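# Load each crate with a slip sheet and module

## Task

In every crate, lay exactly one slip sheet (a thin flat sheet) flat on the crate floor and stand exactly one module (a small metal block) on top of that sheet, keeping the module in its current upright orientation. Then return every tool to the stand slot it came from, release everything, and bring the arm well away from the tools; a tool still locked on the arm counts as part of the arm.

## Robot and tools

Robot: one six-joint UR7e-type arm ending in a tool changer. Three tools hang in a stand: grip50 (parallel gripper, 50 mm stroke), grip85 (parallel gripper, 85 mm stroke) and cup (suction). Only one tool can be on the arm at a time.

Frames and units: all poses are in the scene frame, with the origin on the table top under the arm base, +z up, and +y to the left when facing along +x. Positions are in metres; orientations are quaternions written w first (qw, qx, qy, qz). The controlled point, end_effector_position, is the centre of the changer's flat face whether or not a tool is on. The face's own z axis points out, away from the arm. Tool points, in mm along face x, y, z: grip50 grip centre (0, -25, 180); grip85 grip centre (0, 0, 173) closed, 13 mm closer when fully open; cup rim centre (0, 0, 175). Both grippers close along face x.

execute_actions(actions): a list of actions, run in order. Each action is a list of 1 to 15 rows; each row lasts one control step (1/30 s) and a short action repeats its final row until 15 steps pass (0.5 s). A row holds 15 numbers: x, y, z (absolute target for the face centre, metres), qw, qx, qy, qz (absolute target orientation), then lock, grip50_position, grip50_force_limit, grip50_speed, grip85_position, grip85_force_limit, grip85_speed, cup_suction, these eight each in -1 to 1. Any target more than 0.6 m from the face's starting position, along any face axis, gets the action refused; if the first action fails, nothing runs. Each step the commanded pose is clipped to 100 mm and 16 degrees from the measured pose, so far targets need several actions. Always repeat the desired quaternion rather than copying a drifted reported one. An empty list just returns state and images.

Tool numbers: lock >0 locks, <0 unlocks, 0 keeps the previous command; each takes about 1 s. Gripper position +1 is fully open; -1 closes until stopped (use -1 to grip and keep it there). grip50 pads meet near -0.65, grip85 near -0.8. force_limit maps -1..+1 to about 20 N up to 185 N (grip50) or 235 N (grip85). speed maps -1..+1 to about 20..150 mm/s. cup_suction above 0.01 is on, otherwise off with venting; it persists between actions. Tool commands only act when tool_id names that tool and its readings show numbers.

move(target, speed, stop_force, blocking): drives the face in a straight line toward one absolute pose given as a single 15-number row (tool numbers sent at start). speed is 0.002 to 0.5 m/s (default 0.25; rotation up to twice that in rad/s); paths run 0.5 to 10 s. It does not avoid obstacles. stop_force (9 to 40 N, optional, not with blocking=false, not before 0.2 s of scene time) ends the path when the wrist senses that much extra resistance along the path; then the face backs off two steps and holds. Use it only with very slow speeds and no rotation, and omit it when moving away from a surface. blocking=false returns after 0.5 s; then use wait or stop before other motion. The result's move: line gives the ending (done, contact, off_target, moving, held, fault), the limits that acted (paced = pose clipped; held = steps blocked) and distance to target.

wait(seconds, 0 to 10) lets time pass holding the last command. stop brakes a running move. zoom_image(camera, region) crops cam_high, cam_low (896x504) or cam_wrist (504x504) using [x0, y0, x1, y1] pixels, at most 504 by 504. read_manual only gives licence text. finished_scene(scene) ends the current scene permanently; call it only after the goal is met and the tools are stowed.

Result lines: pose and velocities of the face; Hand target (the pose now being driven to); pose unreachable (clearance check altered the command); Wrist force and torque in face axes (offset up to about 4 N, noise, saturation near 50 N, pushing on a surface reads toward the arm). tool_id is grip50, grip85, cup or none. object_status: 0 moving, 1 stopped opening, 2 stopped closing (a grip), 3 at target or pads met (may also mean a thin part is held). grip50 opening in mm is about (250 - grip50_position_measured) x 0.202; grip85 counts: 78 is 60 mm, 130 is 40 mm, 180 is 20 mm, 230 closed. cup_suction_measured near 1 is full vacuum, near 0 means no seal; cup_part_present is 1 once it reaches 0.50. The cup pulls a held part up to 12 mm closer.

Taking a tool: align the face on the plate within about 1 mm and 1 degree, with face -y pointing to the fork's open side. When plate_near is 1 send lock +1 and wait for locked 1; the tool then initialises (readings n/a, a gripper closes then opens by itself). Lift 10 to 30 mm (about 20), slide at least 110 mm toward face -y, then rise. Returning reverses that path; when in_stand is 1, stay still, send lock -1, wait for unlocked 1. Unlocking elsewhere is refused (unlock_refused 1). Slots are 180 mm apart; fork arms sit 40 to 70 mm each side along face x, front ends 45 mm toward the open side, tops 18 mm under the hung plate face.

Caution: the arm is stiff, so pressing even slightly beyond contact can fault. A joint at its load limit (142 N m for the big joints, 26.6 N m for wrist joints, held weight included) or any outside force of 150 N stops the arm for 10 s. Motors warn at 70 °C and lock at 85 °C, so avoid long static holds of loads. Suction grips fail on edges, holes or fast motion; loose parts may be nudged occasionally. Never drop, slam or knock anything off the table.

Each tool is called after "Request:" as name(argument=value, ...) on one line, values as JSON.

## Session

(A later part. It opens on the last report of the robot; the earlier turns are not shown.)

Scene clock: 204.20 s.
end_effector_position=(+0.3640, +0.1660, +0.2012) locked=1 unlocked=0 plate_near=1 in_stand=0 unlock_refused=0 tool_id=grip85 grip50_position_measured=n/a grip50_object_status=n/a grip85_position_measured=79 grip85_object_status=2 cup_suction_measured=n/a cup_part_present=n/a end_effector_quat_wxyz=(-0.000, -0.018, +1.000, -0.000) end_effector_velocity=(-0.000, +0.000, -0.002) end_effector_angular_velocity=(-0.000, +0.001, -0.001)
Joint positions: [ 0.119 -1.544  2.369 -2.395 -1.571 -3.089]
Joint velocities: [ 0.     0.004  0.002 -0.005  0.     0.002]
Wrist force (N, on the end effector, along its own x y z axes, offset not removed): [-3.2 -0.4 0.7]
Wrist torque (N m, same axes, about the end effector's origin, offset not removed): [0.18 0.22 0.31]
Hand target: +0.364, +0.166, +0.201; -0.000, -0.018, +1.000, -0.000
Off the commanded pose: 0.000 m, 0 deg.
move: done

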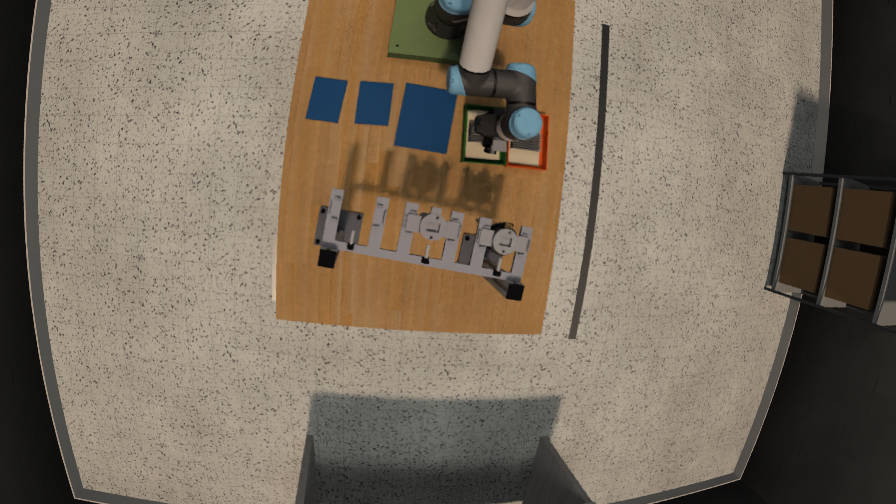

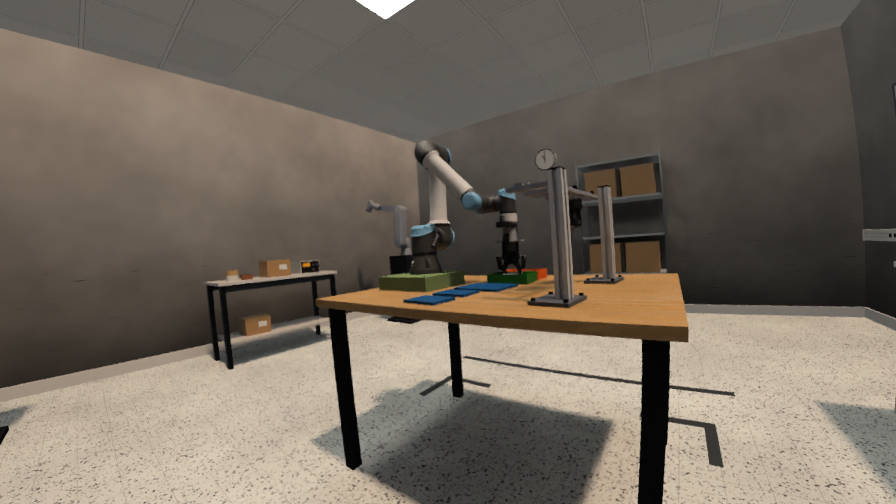

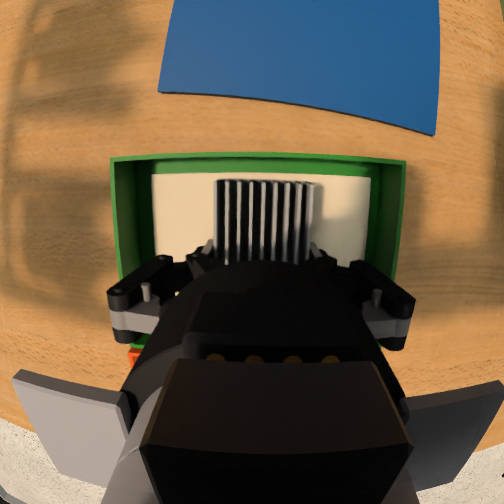

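Request:
move(target=[0.364,0.167,0.192,0,-0.018,1,0,0,1,0,0,-1,-0.6,-0.3,0], speed=0.004, stop_force=10)

Request:
move(target=[0.364,0.167,0.198,0,-0.018,1,0,0,1,0,0,1,-0.6,-0.3,0], speed=0.003)

Request:
move(target=[0.364,0.167,0.26,0,-0.018,1,0,0,1,0,0,1,-0.6,-0.3,0], speed=0.1)

Request:
move(target=[0.457,-0.1816,0.381,0,0.741,0.672,0,0,1,0,0,1,-0.6,-0.3,0])

Request:
move(target=[0.617,-0.1975,0.381,0,0.741,0.672,0,0,1,0,0,1,-0.6,-0.3,0], speed=0.1)

Request:
move(target=[0.617,-0.1975,0.3608,0,0.741,0.672,0,0,1,0,0,1,-0.6,-0.3,0], speed=0.015)

Request:
execute_actions(actions=[[[0.617,-0.1975,0.3608,0,0.741,0.672,0,-1,1,0,0,1,-0.6,-0.3,0]],[[0.617,-0.1975,0.3608,0,0.741,0.672,0,-1,1,0,0,1,-0.6,-0.3,0]],[[0.617,-0.1975,0.3608,0,0.741,0.672,0,-1,1,0,0,1,-0.6,-0.3,0]]])

Request:
move(target=[0.617,-0.1975,0.39,0,0.741,0.672,0,0,1,0,0,1,-0.6,-0.3,0], speed=0.05)

Request:
move(target=[0.4,-0.15,0.5,0,0.741,0.672,0,0,1,0,0,1,-0.6,-0.3,0])

Scene clock: 211.97 s.
end_effector_position=(+0.3640, +0.1667, +0.1953) locked=1 unlocked=0 plate_near=1 in_stand=0 unlock_refused=0 tool_id=grip85 grip50_position_measured=n/a grip50_object_status=n/a grip85_position_measured=79 grip85_object_status=2 cup_suction_measured=n/a cup_part_present=n/a end_effector_quat_wxyz=(+0.000, -0.018, +1.000, +0.000) end_effector_velocity=(-0.001, -0.000, +0.000) end_effector_angular_velocity=(+0.000, +0.004, -0.002)
Joint positions: [ 0.12  -1.529  2.375 -2.416 -1.571 -3.088]
Joint velocities: [-0.001 -0.003 -0.     0.006  0.001  0.001]
Wrist force (N, on the end effector, along its own x y z axes, offset not removed): [-5.2 3.1 -29.6]
Wrist torque (N m, same axes, about the end effector's origin, offset not removed): [0.21 -0.23 0.33]
Hand target: +0.364, +0.167, +0.196; +0.000, -0.018, +1.000, +0.000
Off the commanded pose: 0.003 m, 0 deg.
move: contact

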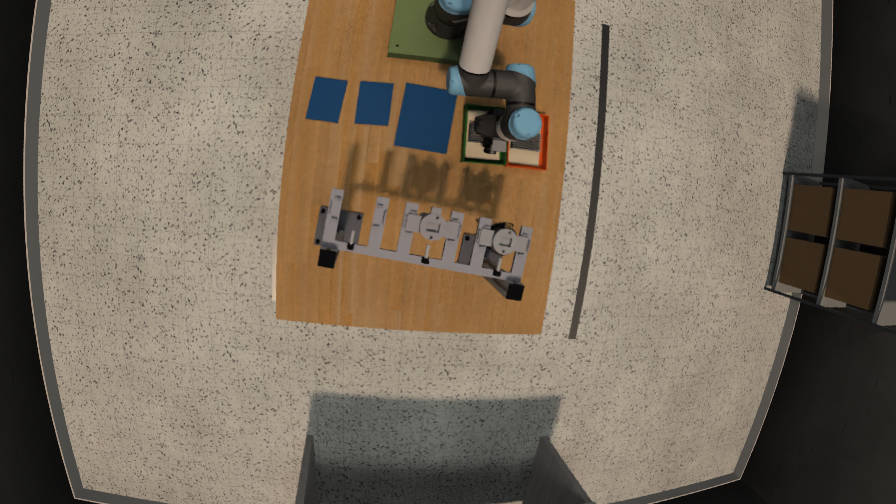

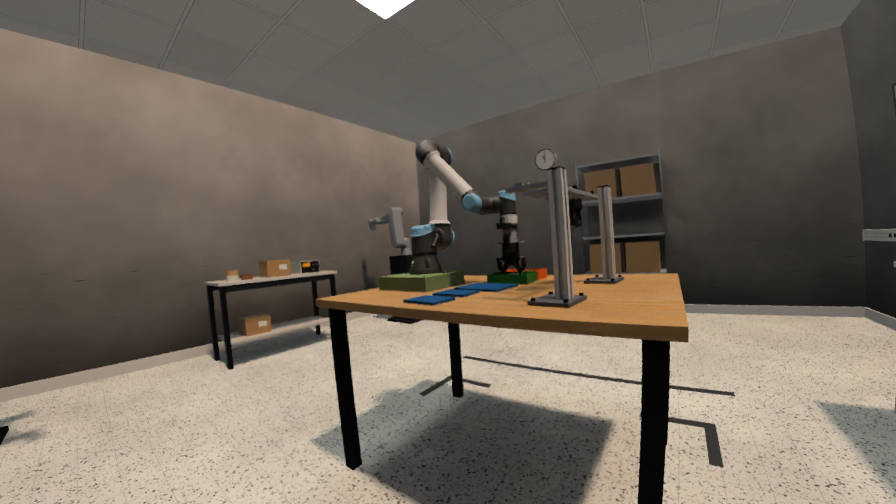

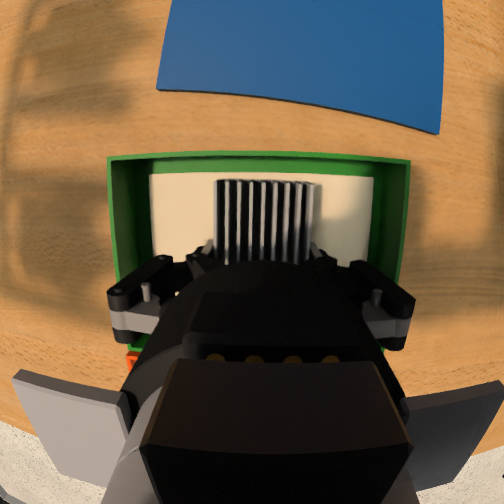

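Scene clock: 213.07 s.
end_effector_position=(+0.3640, +0.1670, +0.1980) locked=1 unlocked=0 plate_near=1 in_stand=0 unlock_refused=0 tool_id=grip85 grip50_position_measured=n/a grip50_object_status=n/a grip85_position_measured=3 grip85_object_status=3 cup_suction_measured=n/a cup_part_present=n/a end_effector_quat_wxyz=(+0.000, -0.018, +1.000, -0.000) end_effector_velocity=(+0.000, -0.000, +0.000) end_effector_angular_velocity=(-0.000, +0.000, -0.001)
Joint positions: [ 0.121 -1.535  2.371 -2.407 -1.571 -3.087]
Joint velocities: [ 0.    -0.001 -0.001  0.002 -0.     0.001]
Wrist force (N, on the end effector, along its own x y z axes, offset not removed): [-1.8 2.3 -2.8]
Wrist torque (N m, same axes, about the end effector's origin, offset not removed): [0.28 0.10 0.25]
Hand target: +0.364, +0.167, +0.198; -0.000, -0.018, +1.000, -0.000
Off the commanded pose: 0.000 m, 0 deg.
move: done

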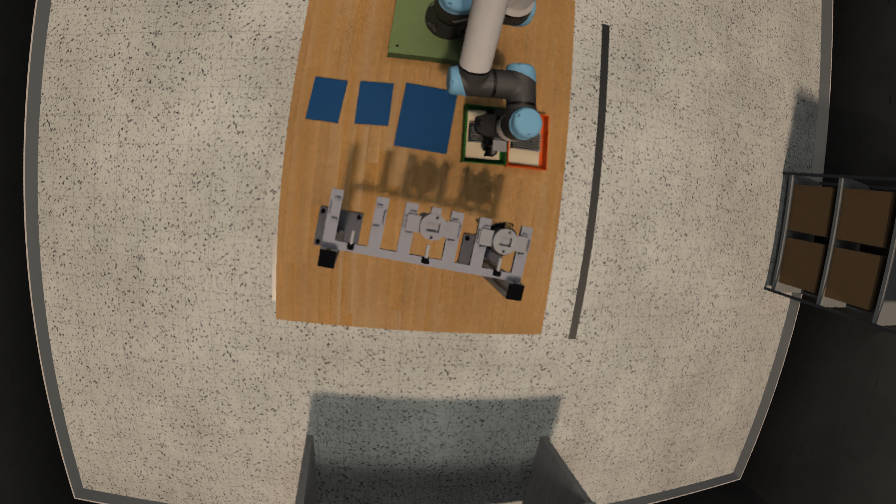

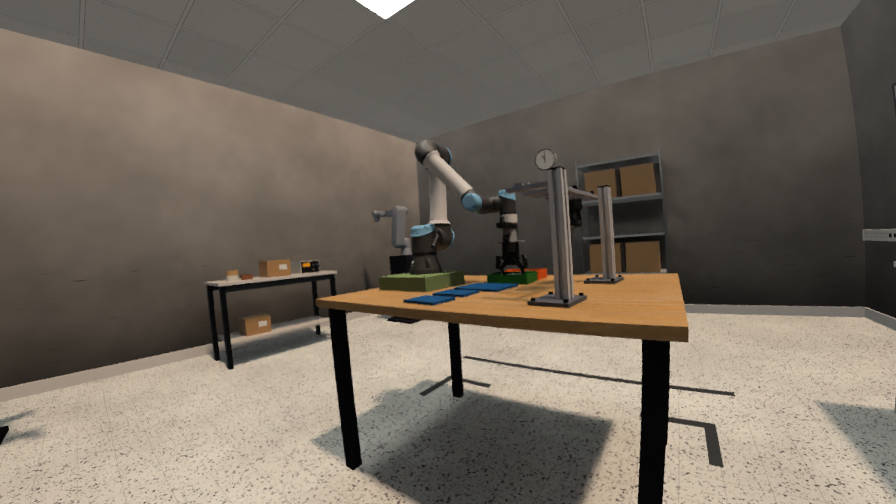

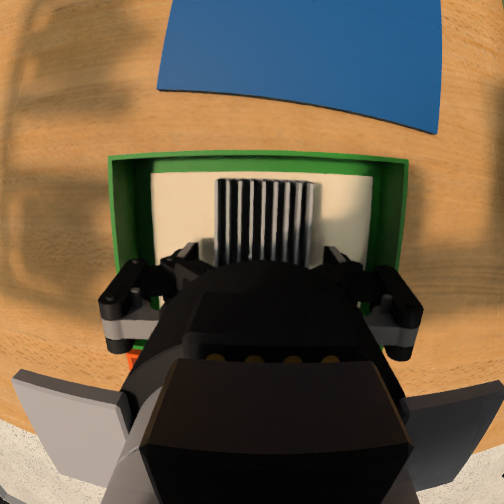

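Scene clock: 214.13 s.
end_effector_position=(+0.3640, +0.1670, +0.2598) locked=1 unlocked=0 plate_near=1 in_stand=0 unlock_refused=0 tool_id=grip85 grip50_position_measured=n/a grip50_object_status=n/a grip85_position_measured=3 grip85_object_status=3 cup_suction_measured=n/a cup_part_present=n/a end_effector_quat_wxyz=(+0.000, -0.018, +1.000, +0.000) end_effector_velocity=(-0.000, +0.000, +0.002) end_effector_angular_velocity=(+0.000, -0.000, +0.001)
Joint positions: [ 0.121 -1.668  2.287 -2.189 -1.571 -3.087]
Joint velocities: [ 0.001 -0.003 -0.002  0.005  0.    -0.   ]
Wrist force (N, on the end effector, along its own x y z axes, offset not removed): [-0.9 3.4 -1.5]
Wrist torque (N m, same axes, about the end effector's origin, offset not removed): [0.08 0.22 0.17]
Hand target: +0.364, +0.167, +0.260; +0.000, -0.018, +1.000, -0.000
Off the commanded pose: 0.000 m, 0 deg.
move: done

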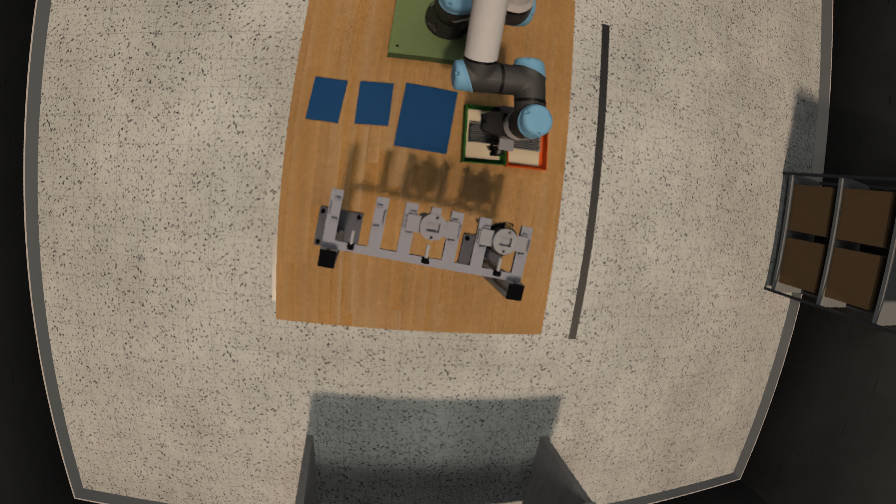

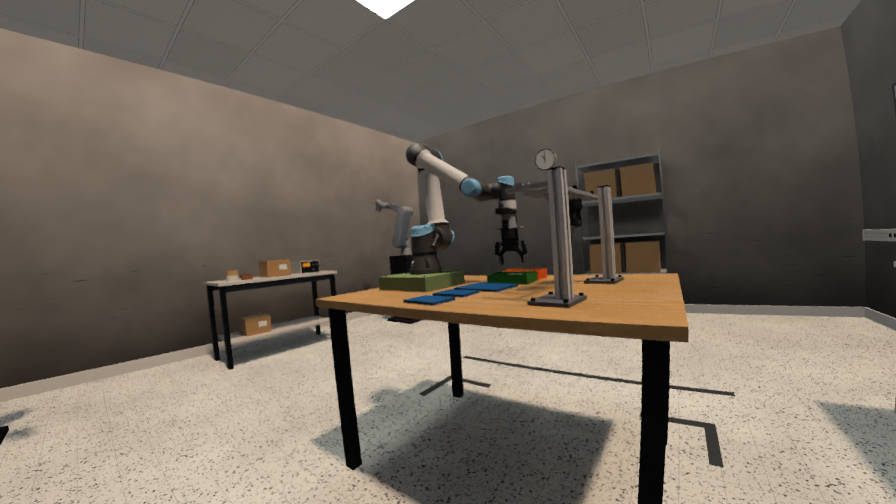

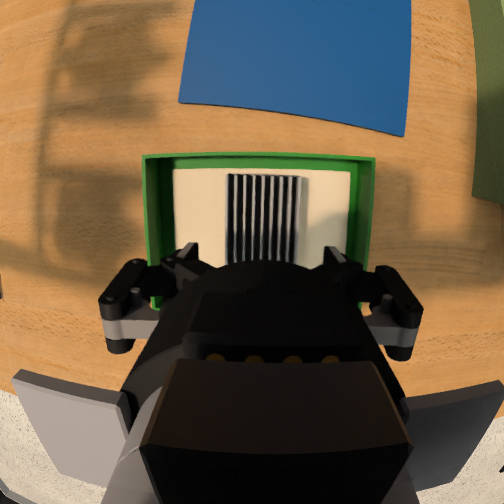

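Scene clock: 218.03 s.
end_effector_position=(+0.4579, -0.1808, +0.3809) locked=1 unlocked=0 plate_near=1 in_stand=0 unlock_refused=0 tool_id=grip85 grip50_position_measured=n/a grip50_object_status=n/a grip85_position_measured=3 grip85_object_status=3 cup_suction_measured=n/a cup_part_present=n/a end_effector_quat_wxyz=(+0.000, +0.741, +0.672, +0.001) end_effector_velocity=(+0.001, -0.002, +0.001) end_effector_angular_velocity=(-0.000, -0.000, -0.009)
Joint positions: [-0.62  -1.577  1.857 -1.851 -1.569 -2.125]
Joint velocities: [-0.002  0.003 -0.004  0.001 -0.     0.006]
Wrist force (N, on the end effector, along its own x y z axes, offset not removed): [-3.9 2.1 -1.7]
Wrist torque (N m, same axes, about the end effector's origin, offset not removed): [0.09 0.22 0.07]
Hand target: +0.458, -0.181, +0.381; +0.000, +0.741, +0.672, +0.001
Off the commanded pose: 0.001 m, 0 deg.
move: done

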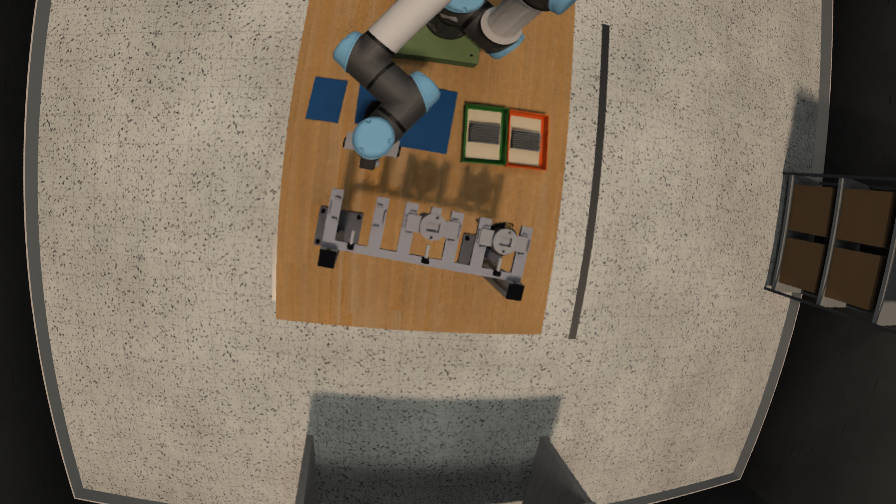

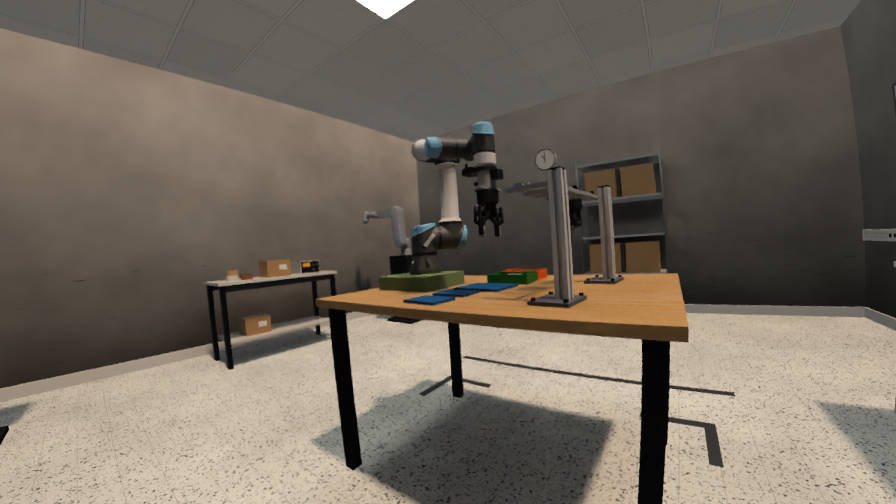

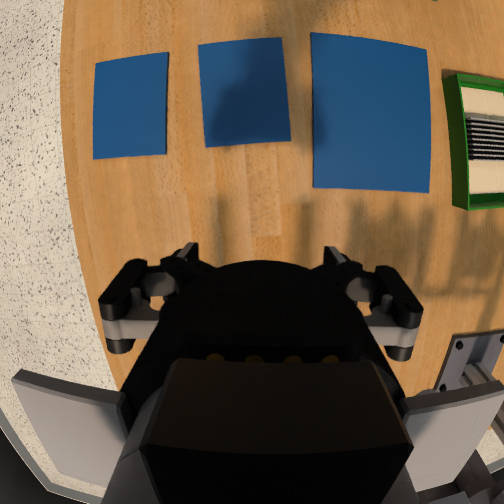

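Scene clock: 220.10 s.
end_effector_position=(+0.6168, -0.1973, +0.3811) locked=1 unlocked=0 plate_near=1 in_stand=0 unlock_refused=0 tool_id=grip85 grip50_position_measured=n/a grip50_object_status=n/a grip85_position_measured=3 grip85_object_status=3 cup_suction_measured=n/a cup_part_present=n/a end_effector_quat_wxyz=(-0.000, +0.741, +0.672, -0.000) end_effector_velocity=(+0.002, -0.000, +0.000) end_effector_angular_velocity=(-0.001, -0.000, +0.000)
Joint positions: [-0.486 -1.209  1.416 -1.778 -1.571 -1.99 ]
Joint velocities: [ 0.001  0.003 -0.005  0.001 -0.     0.001]
Wrist force (N, on the end effector, along its own x y z axes, offset not removed): [-1.3 1.6 -1.1]
Wrist torque (N m, same axes, about the end effector's origin, offset not removed): [0.31 0.22 0.08]
Hand target: +0.617, -0.197, +0.381; -0.000, +0.741, +0.672, -0.000
Off the commanded pose: 0.000 m, 0 deg.
move: done

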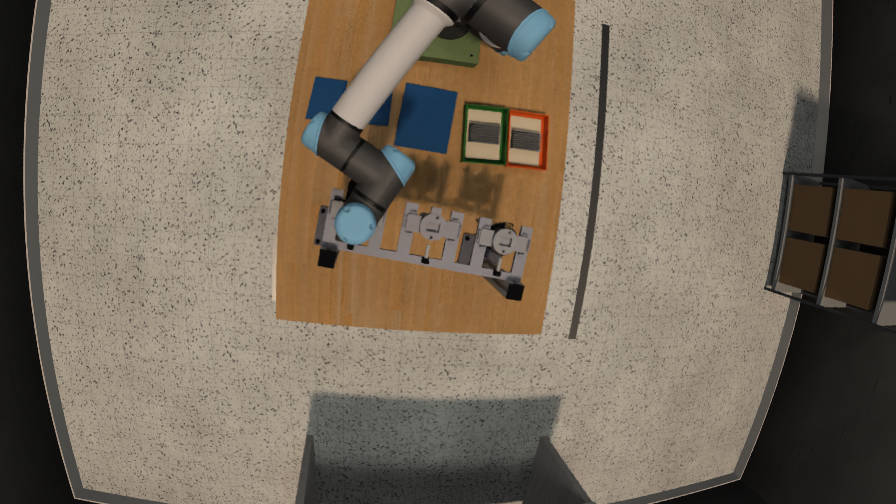

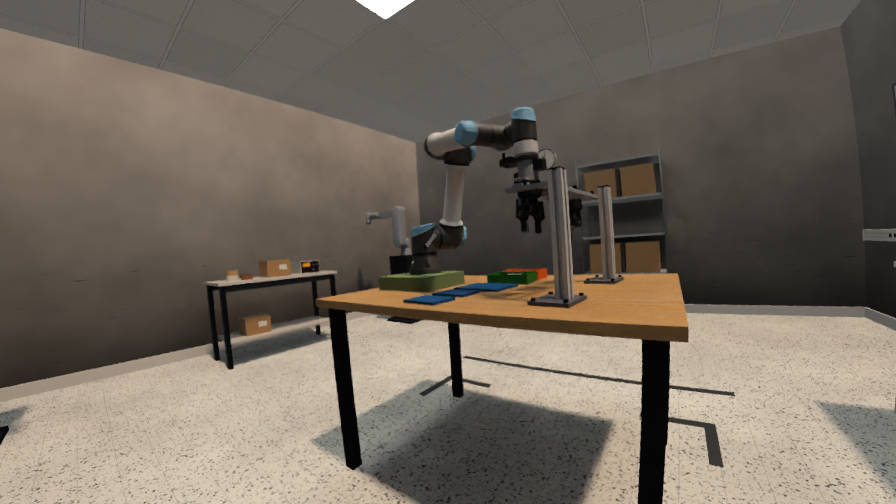

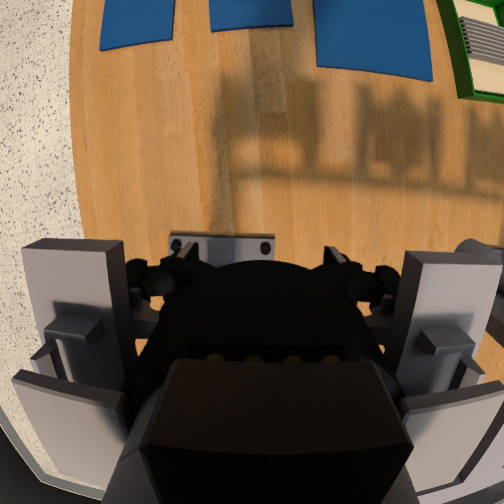

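Scene clock: 221.70 s.
end_effector_position=(+0.6170, -0.1975, +0.3609) locked=1 unlocked=0 plate_near=1 in_stand=1 unlock_refused=0 tool_id=grip85 grip50_position_measured=n/a grip50_object_status=n/a grip85_position_measured=3 grip85_object_status=3 cup_suction_measured=n/a cup_part_present=n/a end_effector_quat_wxyz=(-0.000, +0.741, +0.672, -0.000) end_effector_velocity=(+0.000, +0.000, -0.002) end_effector_angular_velocity=(+0.001, +0.001, -0.001)
Joint positions: [-0.487 -1.198  1.453 -1.826 -1.571 -1.99 ]
Joint velocities: [ 0.     0.002  0.003 -0.003 -0.     0.001]
Wrist force (N, on the end effector, along its own x y z axes, offset not removed): [-2.2 0.9 -1.9]
Wrist torque (N m, same axes, about the end effector's origin, offset not removed): [0.15 0.05 0.05]
Hand target: +0.617, -0.197, +0.361; -0.000, +0.741, +0.672, -0.000
Off the commanded pose: 0.000 m, 0 deg.
move: done

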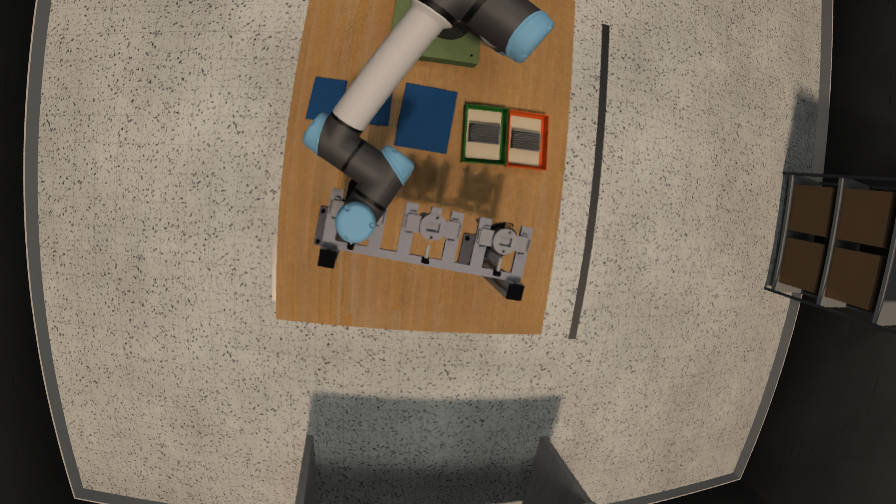

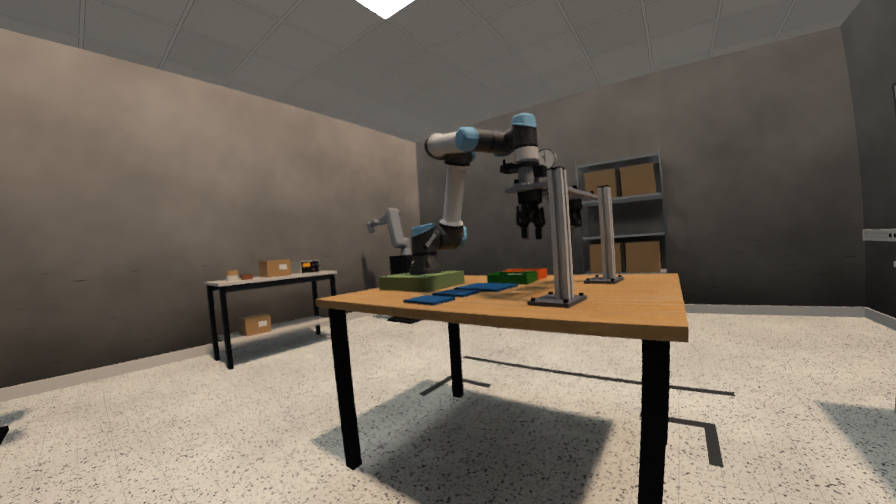

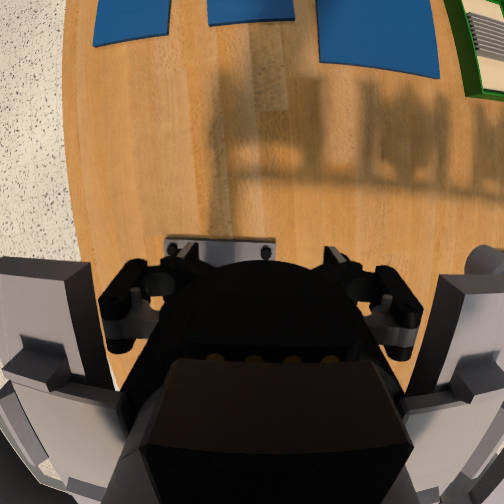

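Scene clock: 223.20 s.
end_effector_position=(+0.6170, -0.1975, +0.3608) locked=0 unlocked=1 plate_near=1 in_stand=1 unlock_refused=0 tool_id=none grip50_position_measured=n/a grip50_object_status=n/a grip85_position_measured=n/a grip85_object_status=n/a cup_suction_measured=n/a cup_part_present=n/a end_effector_quat_wxyz=(-0.000, +0.741, +0.672, +0.000) end_effector_velocity=(-0.000, -0.001, +0.000) end_effector_angular_velocity=(-0.000, -0.000, -0.000)
Joint positions: [-0.487 -1.197  1.453 -1.827 -1.571 -1.99 ]
Joint velocities: [-0.001 -0.001  0.     0.     0.    -0.001]
Wrist force (N, on the end effector, along its own x y z axes, offset not removed): [-0.8 2.5 -4.8]
Wrist torque (N m, same axes, about the end effector's origin, offset not removed): [0.11 0.16 -0.08]
Hand target: +0.617, -0.198, +0.361; +0.000, +0.741, +0.672, +0.000
Off the commanded pose: 0.000 m, 0 deg.

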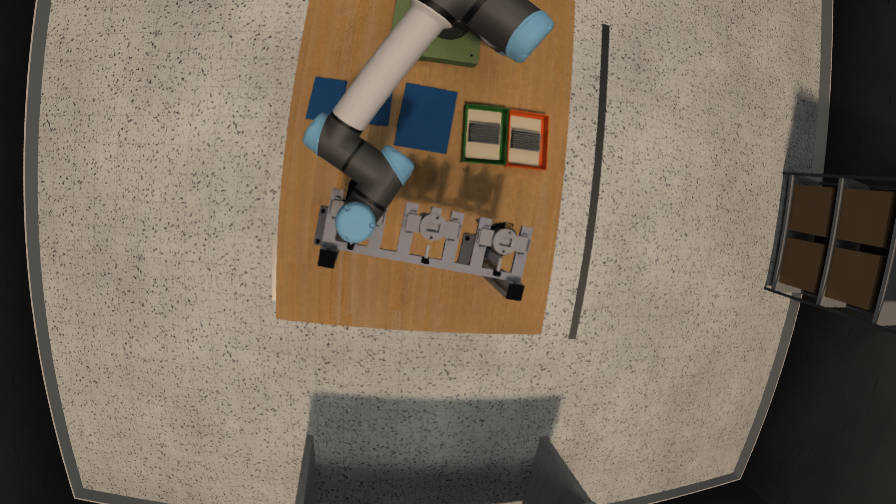

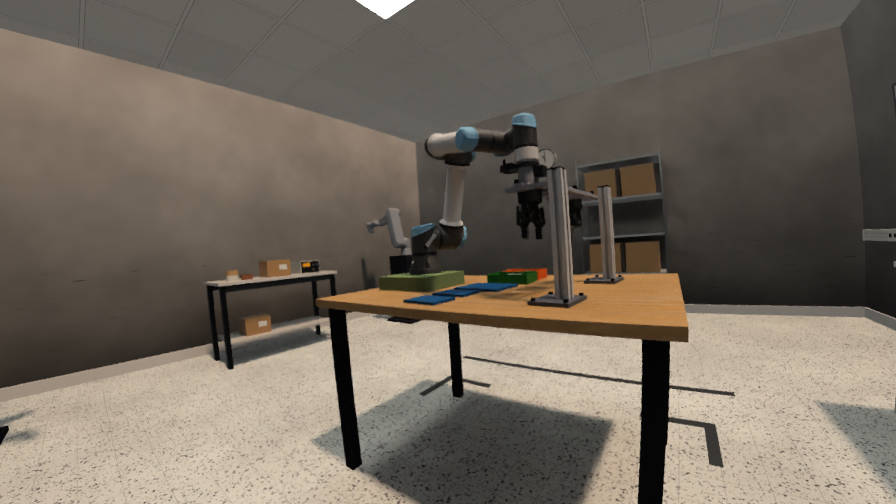

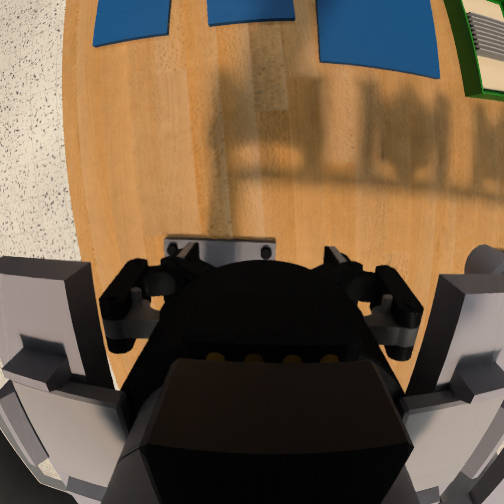

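Scene clock: 224.17 s.
end_effector_position=(+0.6170, -0.1975, +0.3899) locked=0 unlocked=1 plate_near=0 in_stand=0 unlock_refused=0 tool_id=none grip50_position_measured=n/a grip50_object_status=n/a grip85_position_measured=n/a grip85_object_status=n/a cup_suction_measured=n/a cup_part_present=n/a end_effector_quat_wxyz=(+0.000, +0.741, +0.672, +0.000) end_effector_velocity=(+0.000, +0.000, +0.002) end_effector_angular_velocity=(+0.000, -0.001, -0.000)
Joint positions: [-0.487 -1.212  1.399 -1.757 -1.571 -1.99 ]
Joint velocities: [ 0.    -0.001 -0.004  0.004  0.001  0.001]
Wrist force (N, on the end effector, along its own x y z axes, offset not removed): [-0.7 1.5 -1.3]
Wrist torque (N m, same axes, about the end effector's origin, offset not removed): [0.20 0.16 -0.15]
Hand target: +0.617, -0.198, +0.390; +0.000, +0.741, +0.672, +0.000
Off the commanded pose: 0.000 m, 0 deg.
move: done

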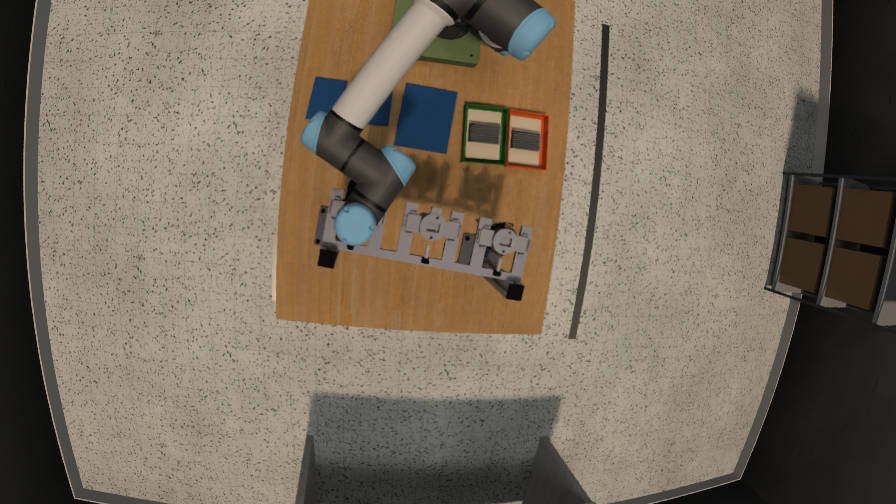

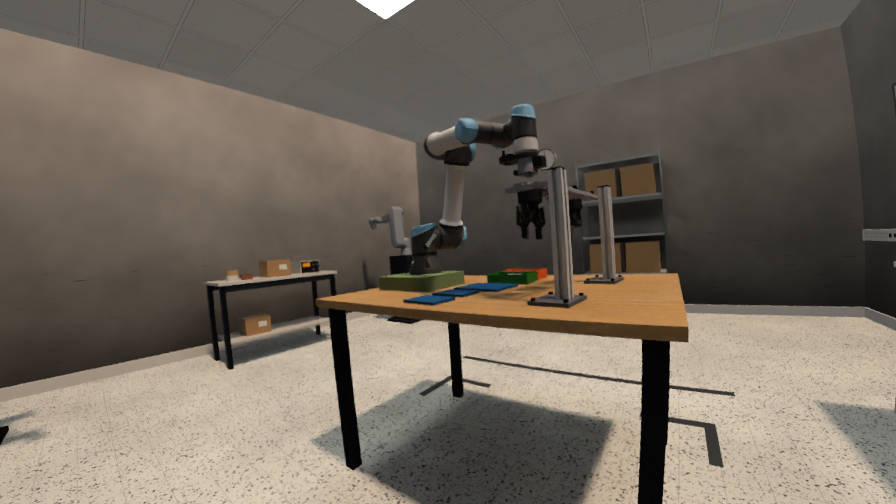

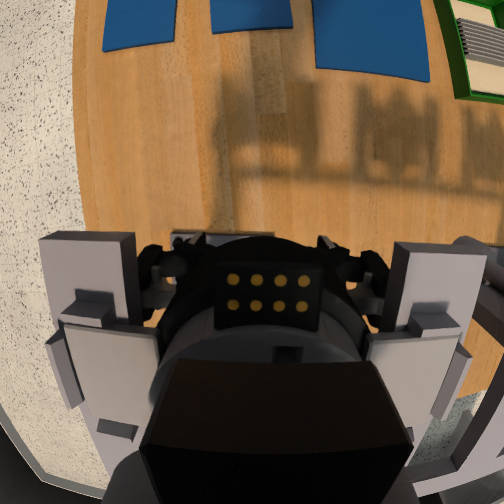

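Scene clock: 225.73 s.
end_effector_position=(+0.4002, -0.1503, +0.4997) locked=0 unlocked=1 plate_near=0 in_stand=0 unlock_refused=0 tool_id=none grip50_position_measured=n/a grip50_object_status=n/a grip85_position_measured=n/a grip85_object_status=n/a cup_suction_measured=n/a cup_part_present=n/a end_effector_quat_wxyz=(+0.000, +0.741, +0.672, +0.000) end_effector_velocity=(-0.001, +0.000, +0.001) end_effector_angular_velocity=(+0.000, -0.001, +0.002)
Joint positions: [-0.646 -1.772  1.724 -1.522 -1.571 -2.149]
Joint velocities: [-0.002 -0.004  0.001  0.002  0.001 -0.003]
Wrist force (N, on the end effector, along its own x y z axes, offset not removed): [1.6 0.5 -1.3]
Wrist torque (N m, same axes, about the end effector's origin, offset not removed): [0.20 0.01 -0.09]
Hand target: +0.400, -0.150, +0.500; +0.000, +0.741, +0.672, +0.000
Off the commanded pose: 0.000 m, 0 deg.
move: done

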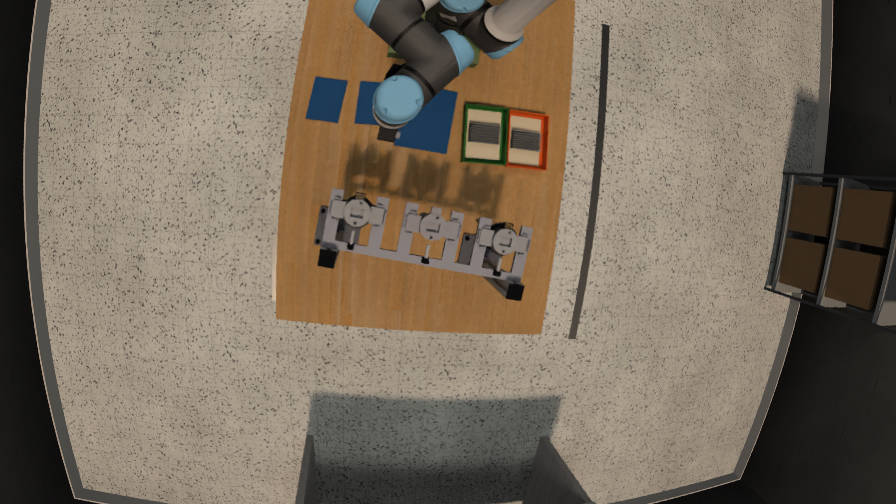

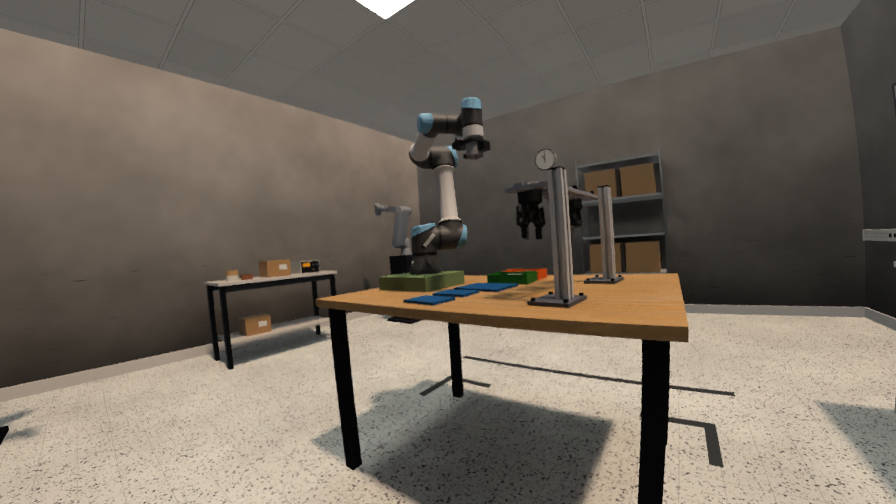

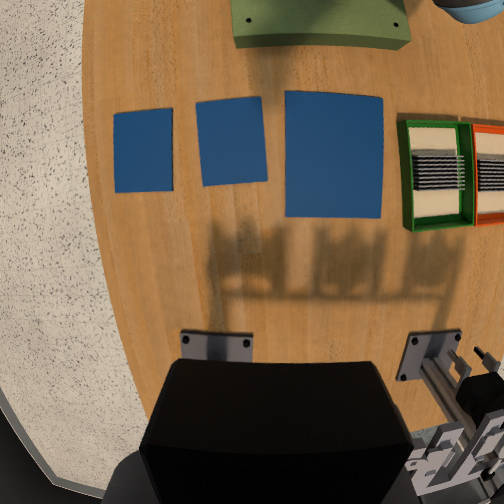

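Request:
finished_scene(scene=2)

The scene is finished: the task was done.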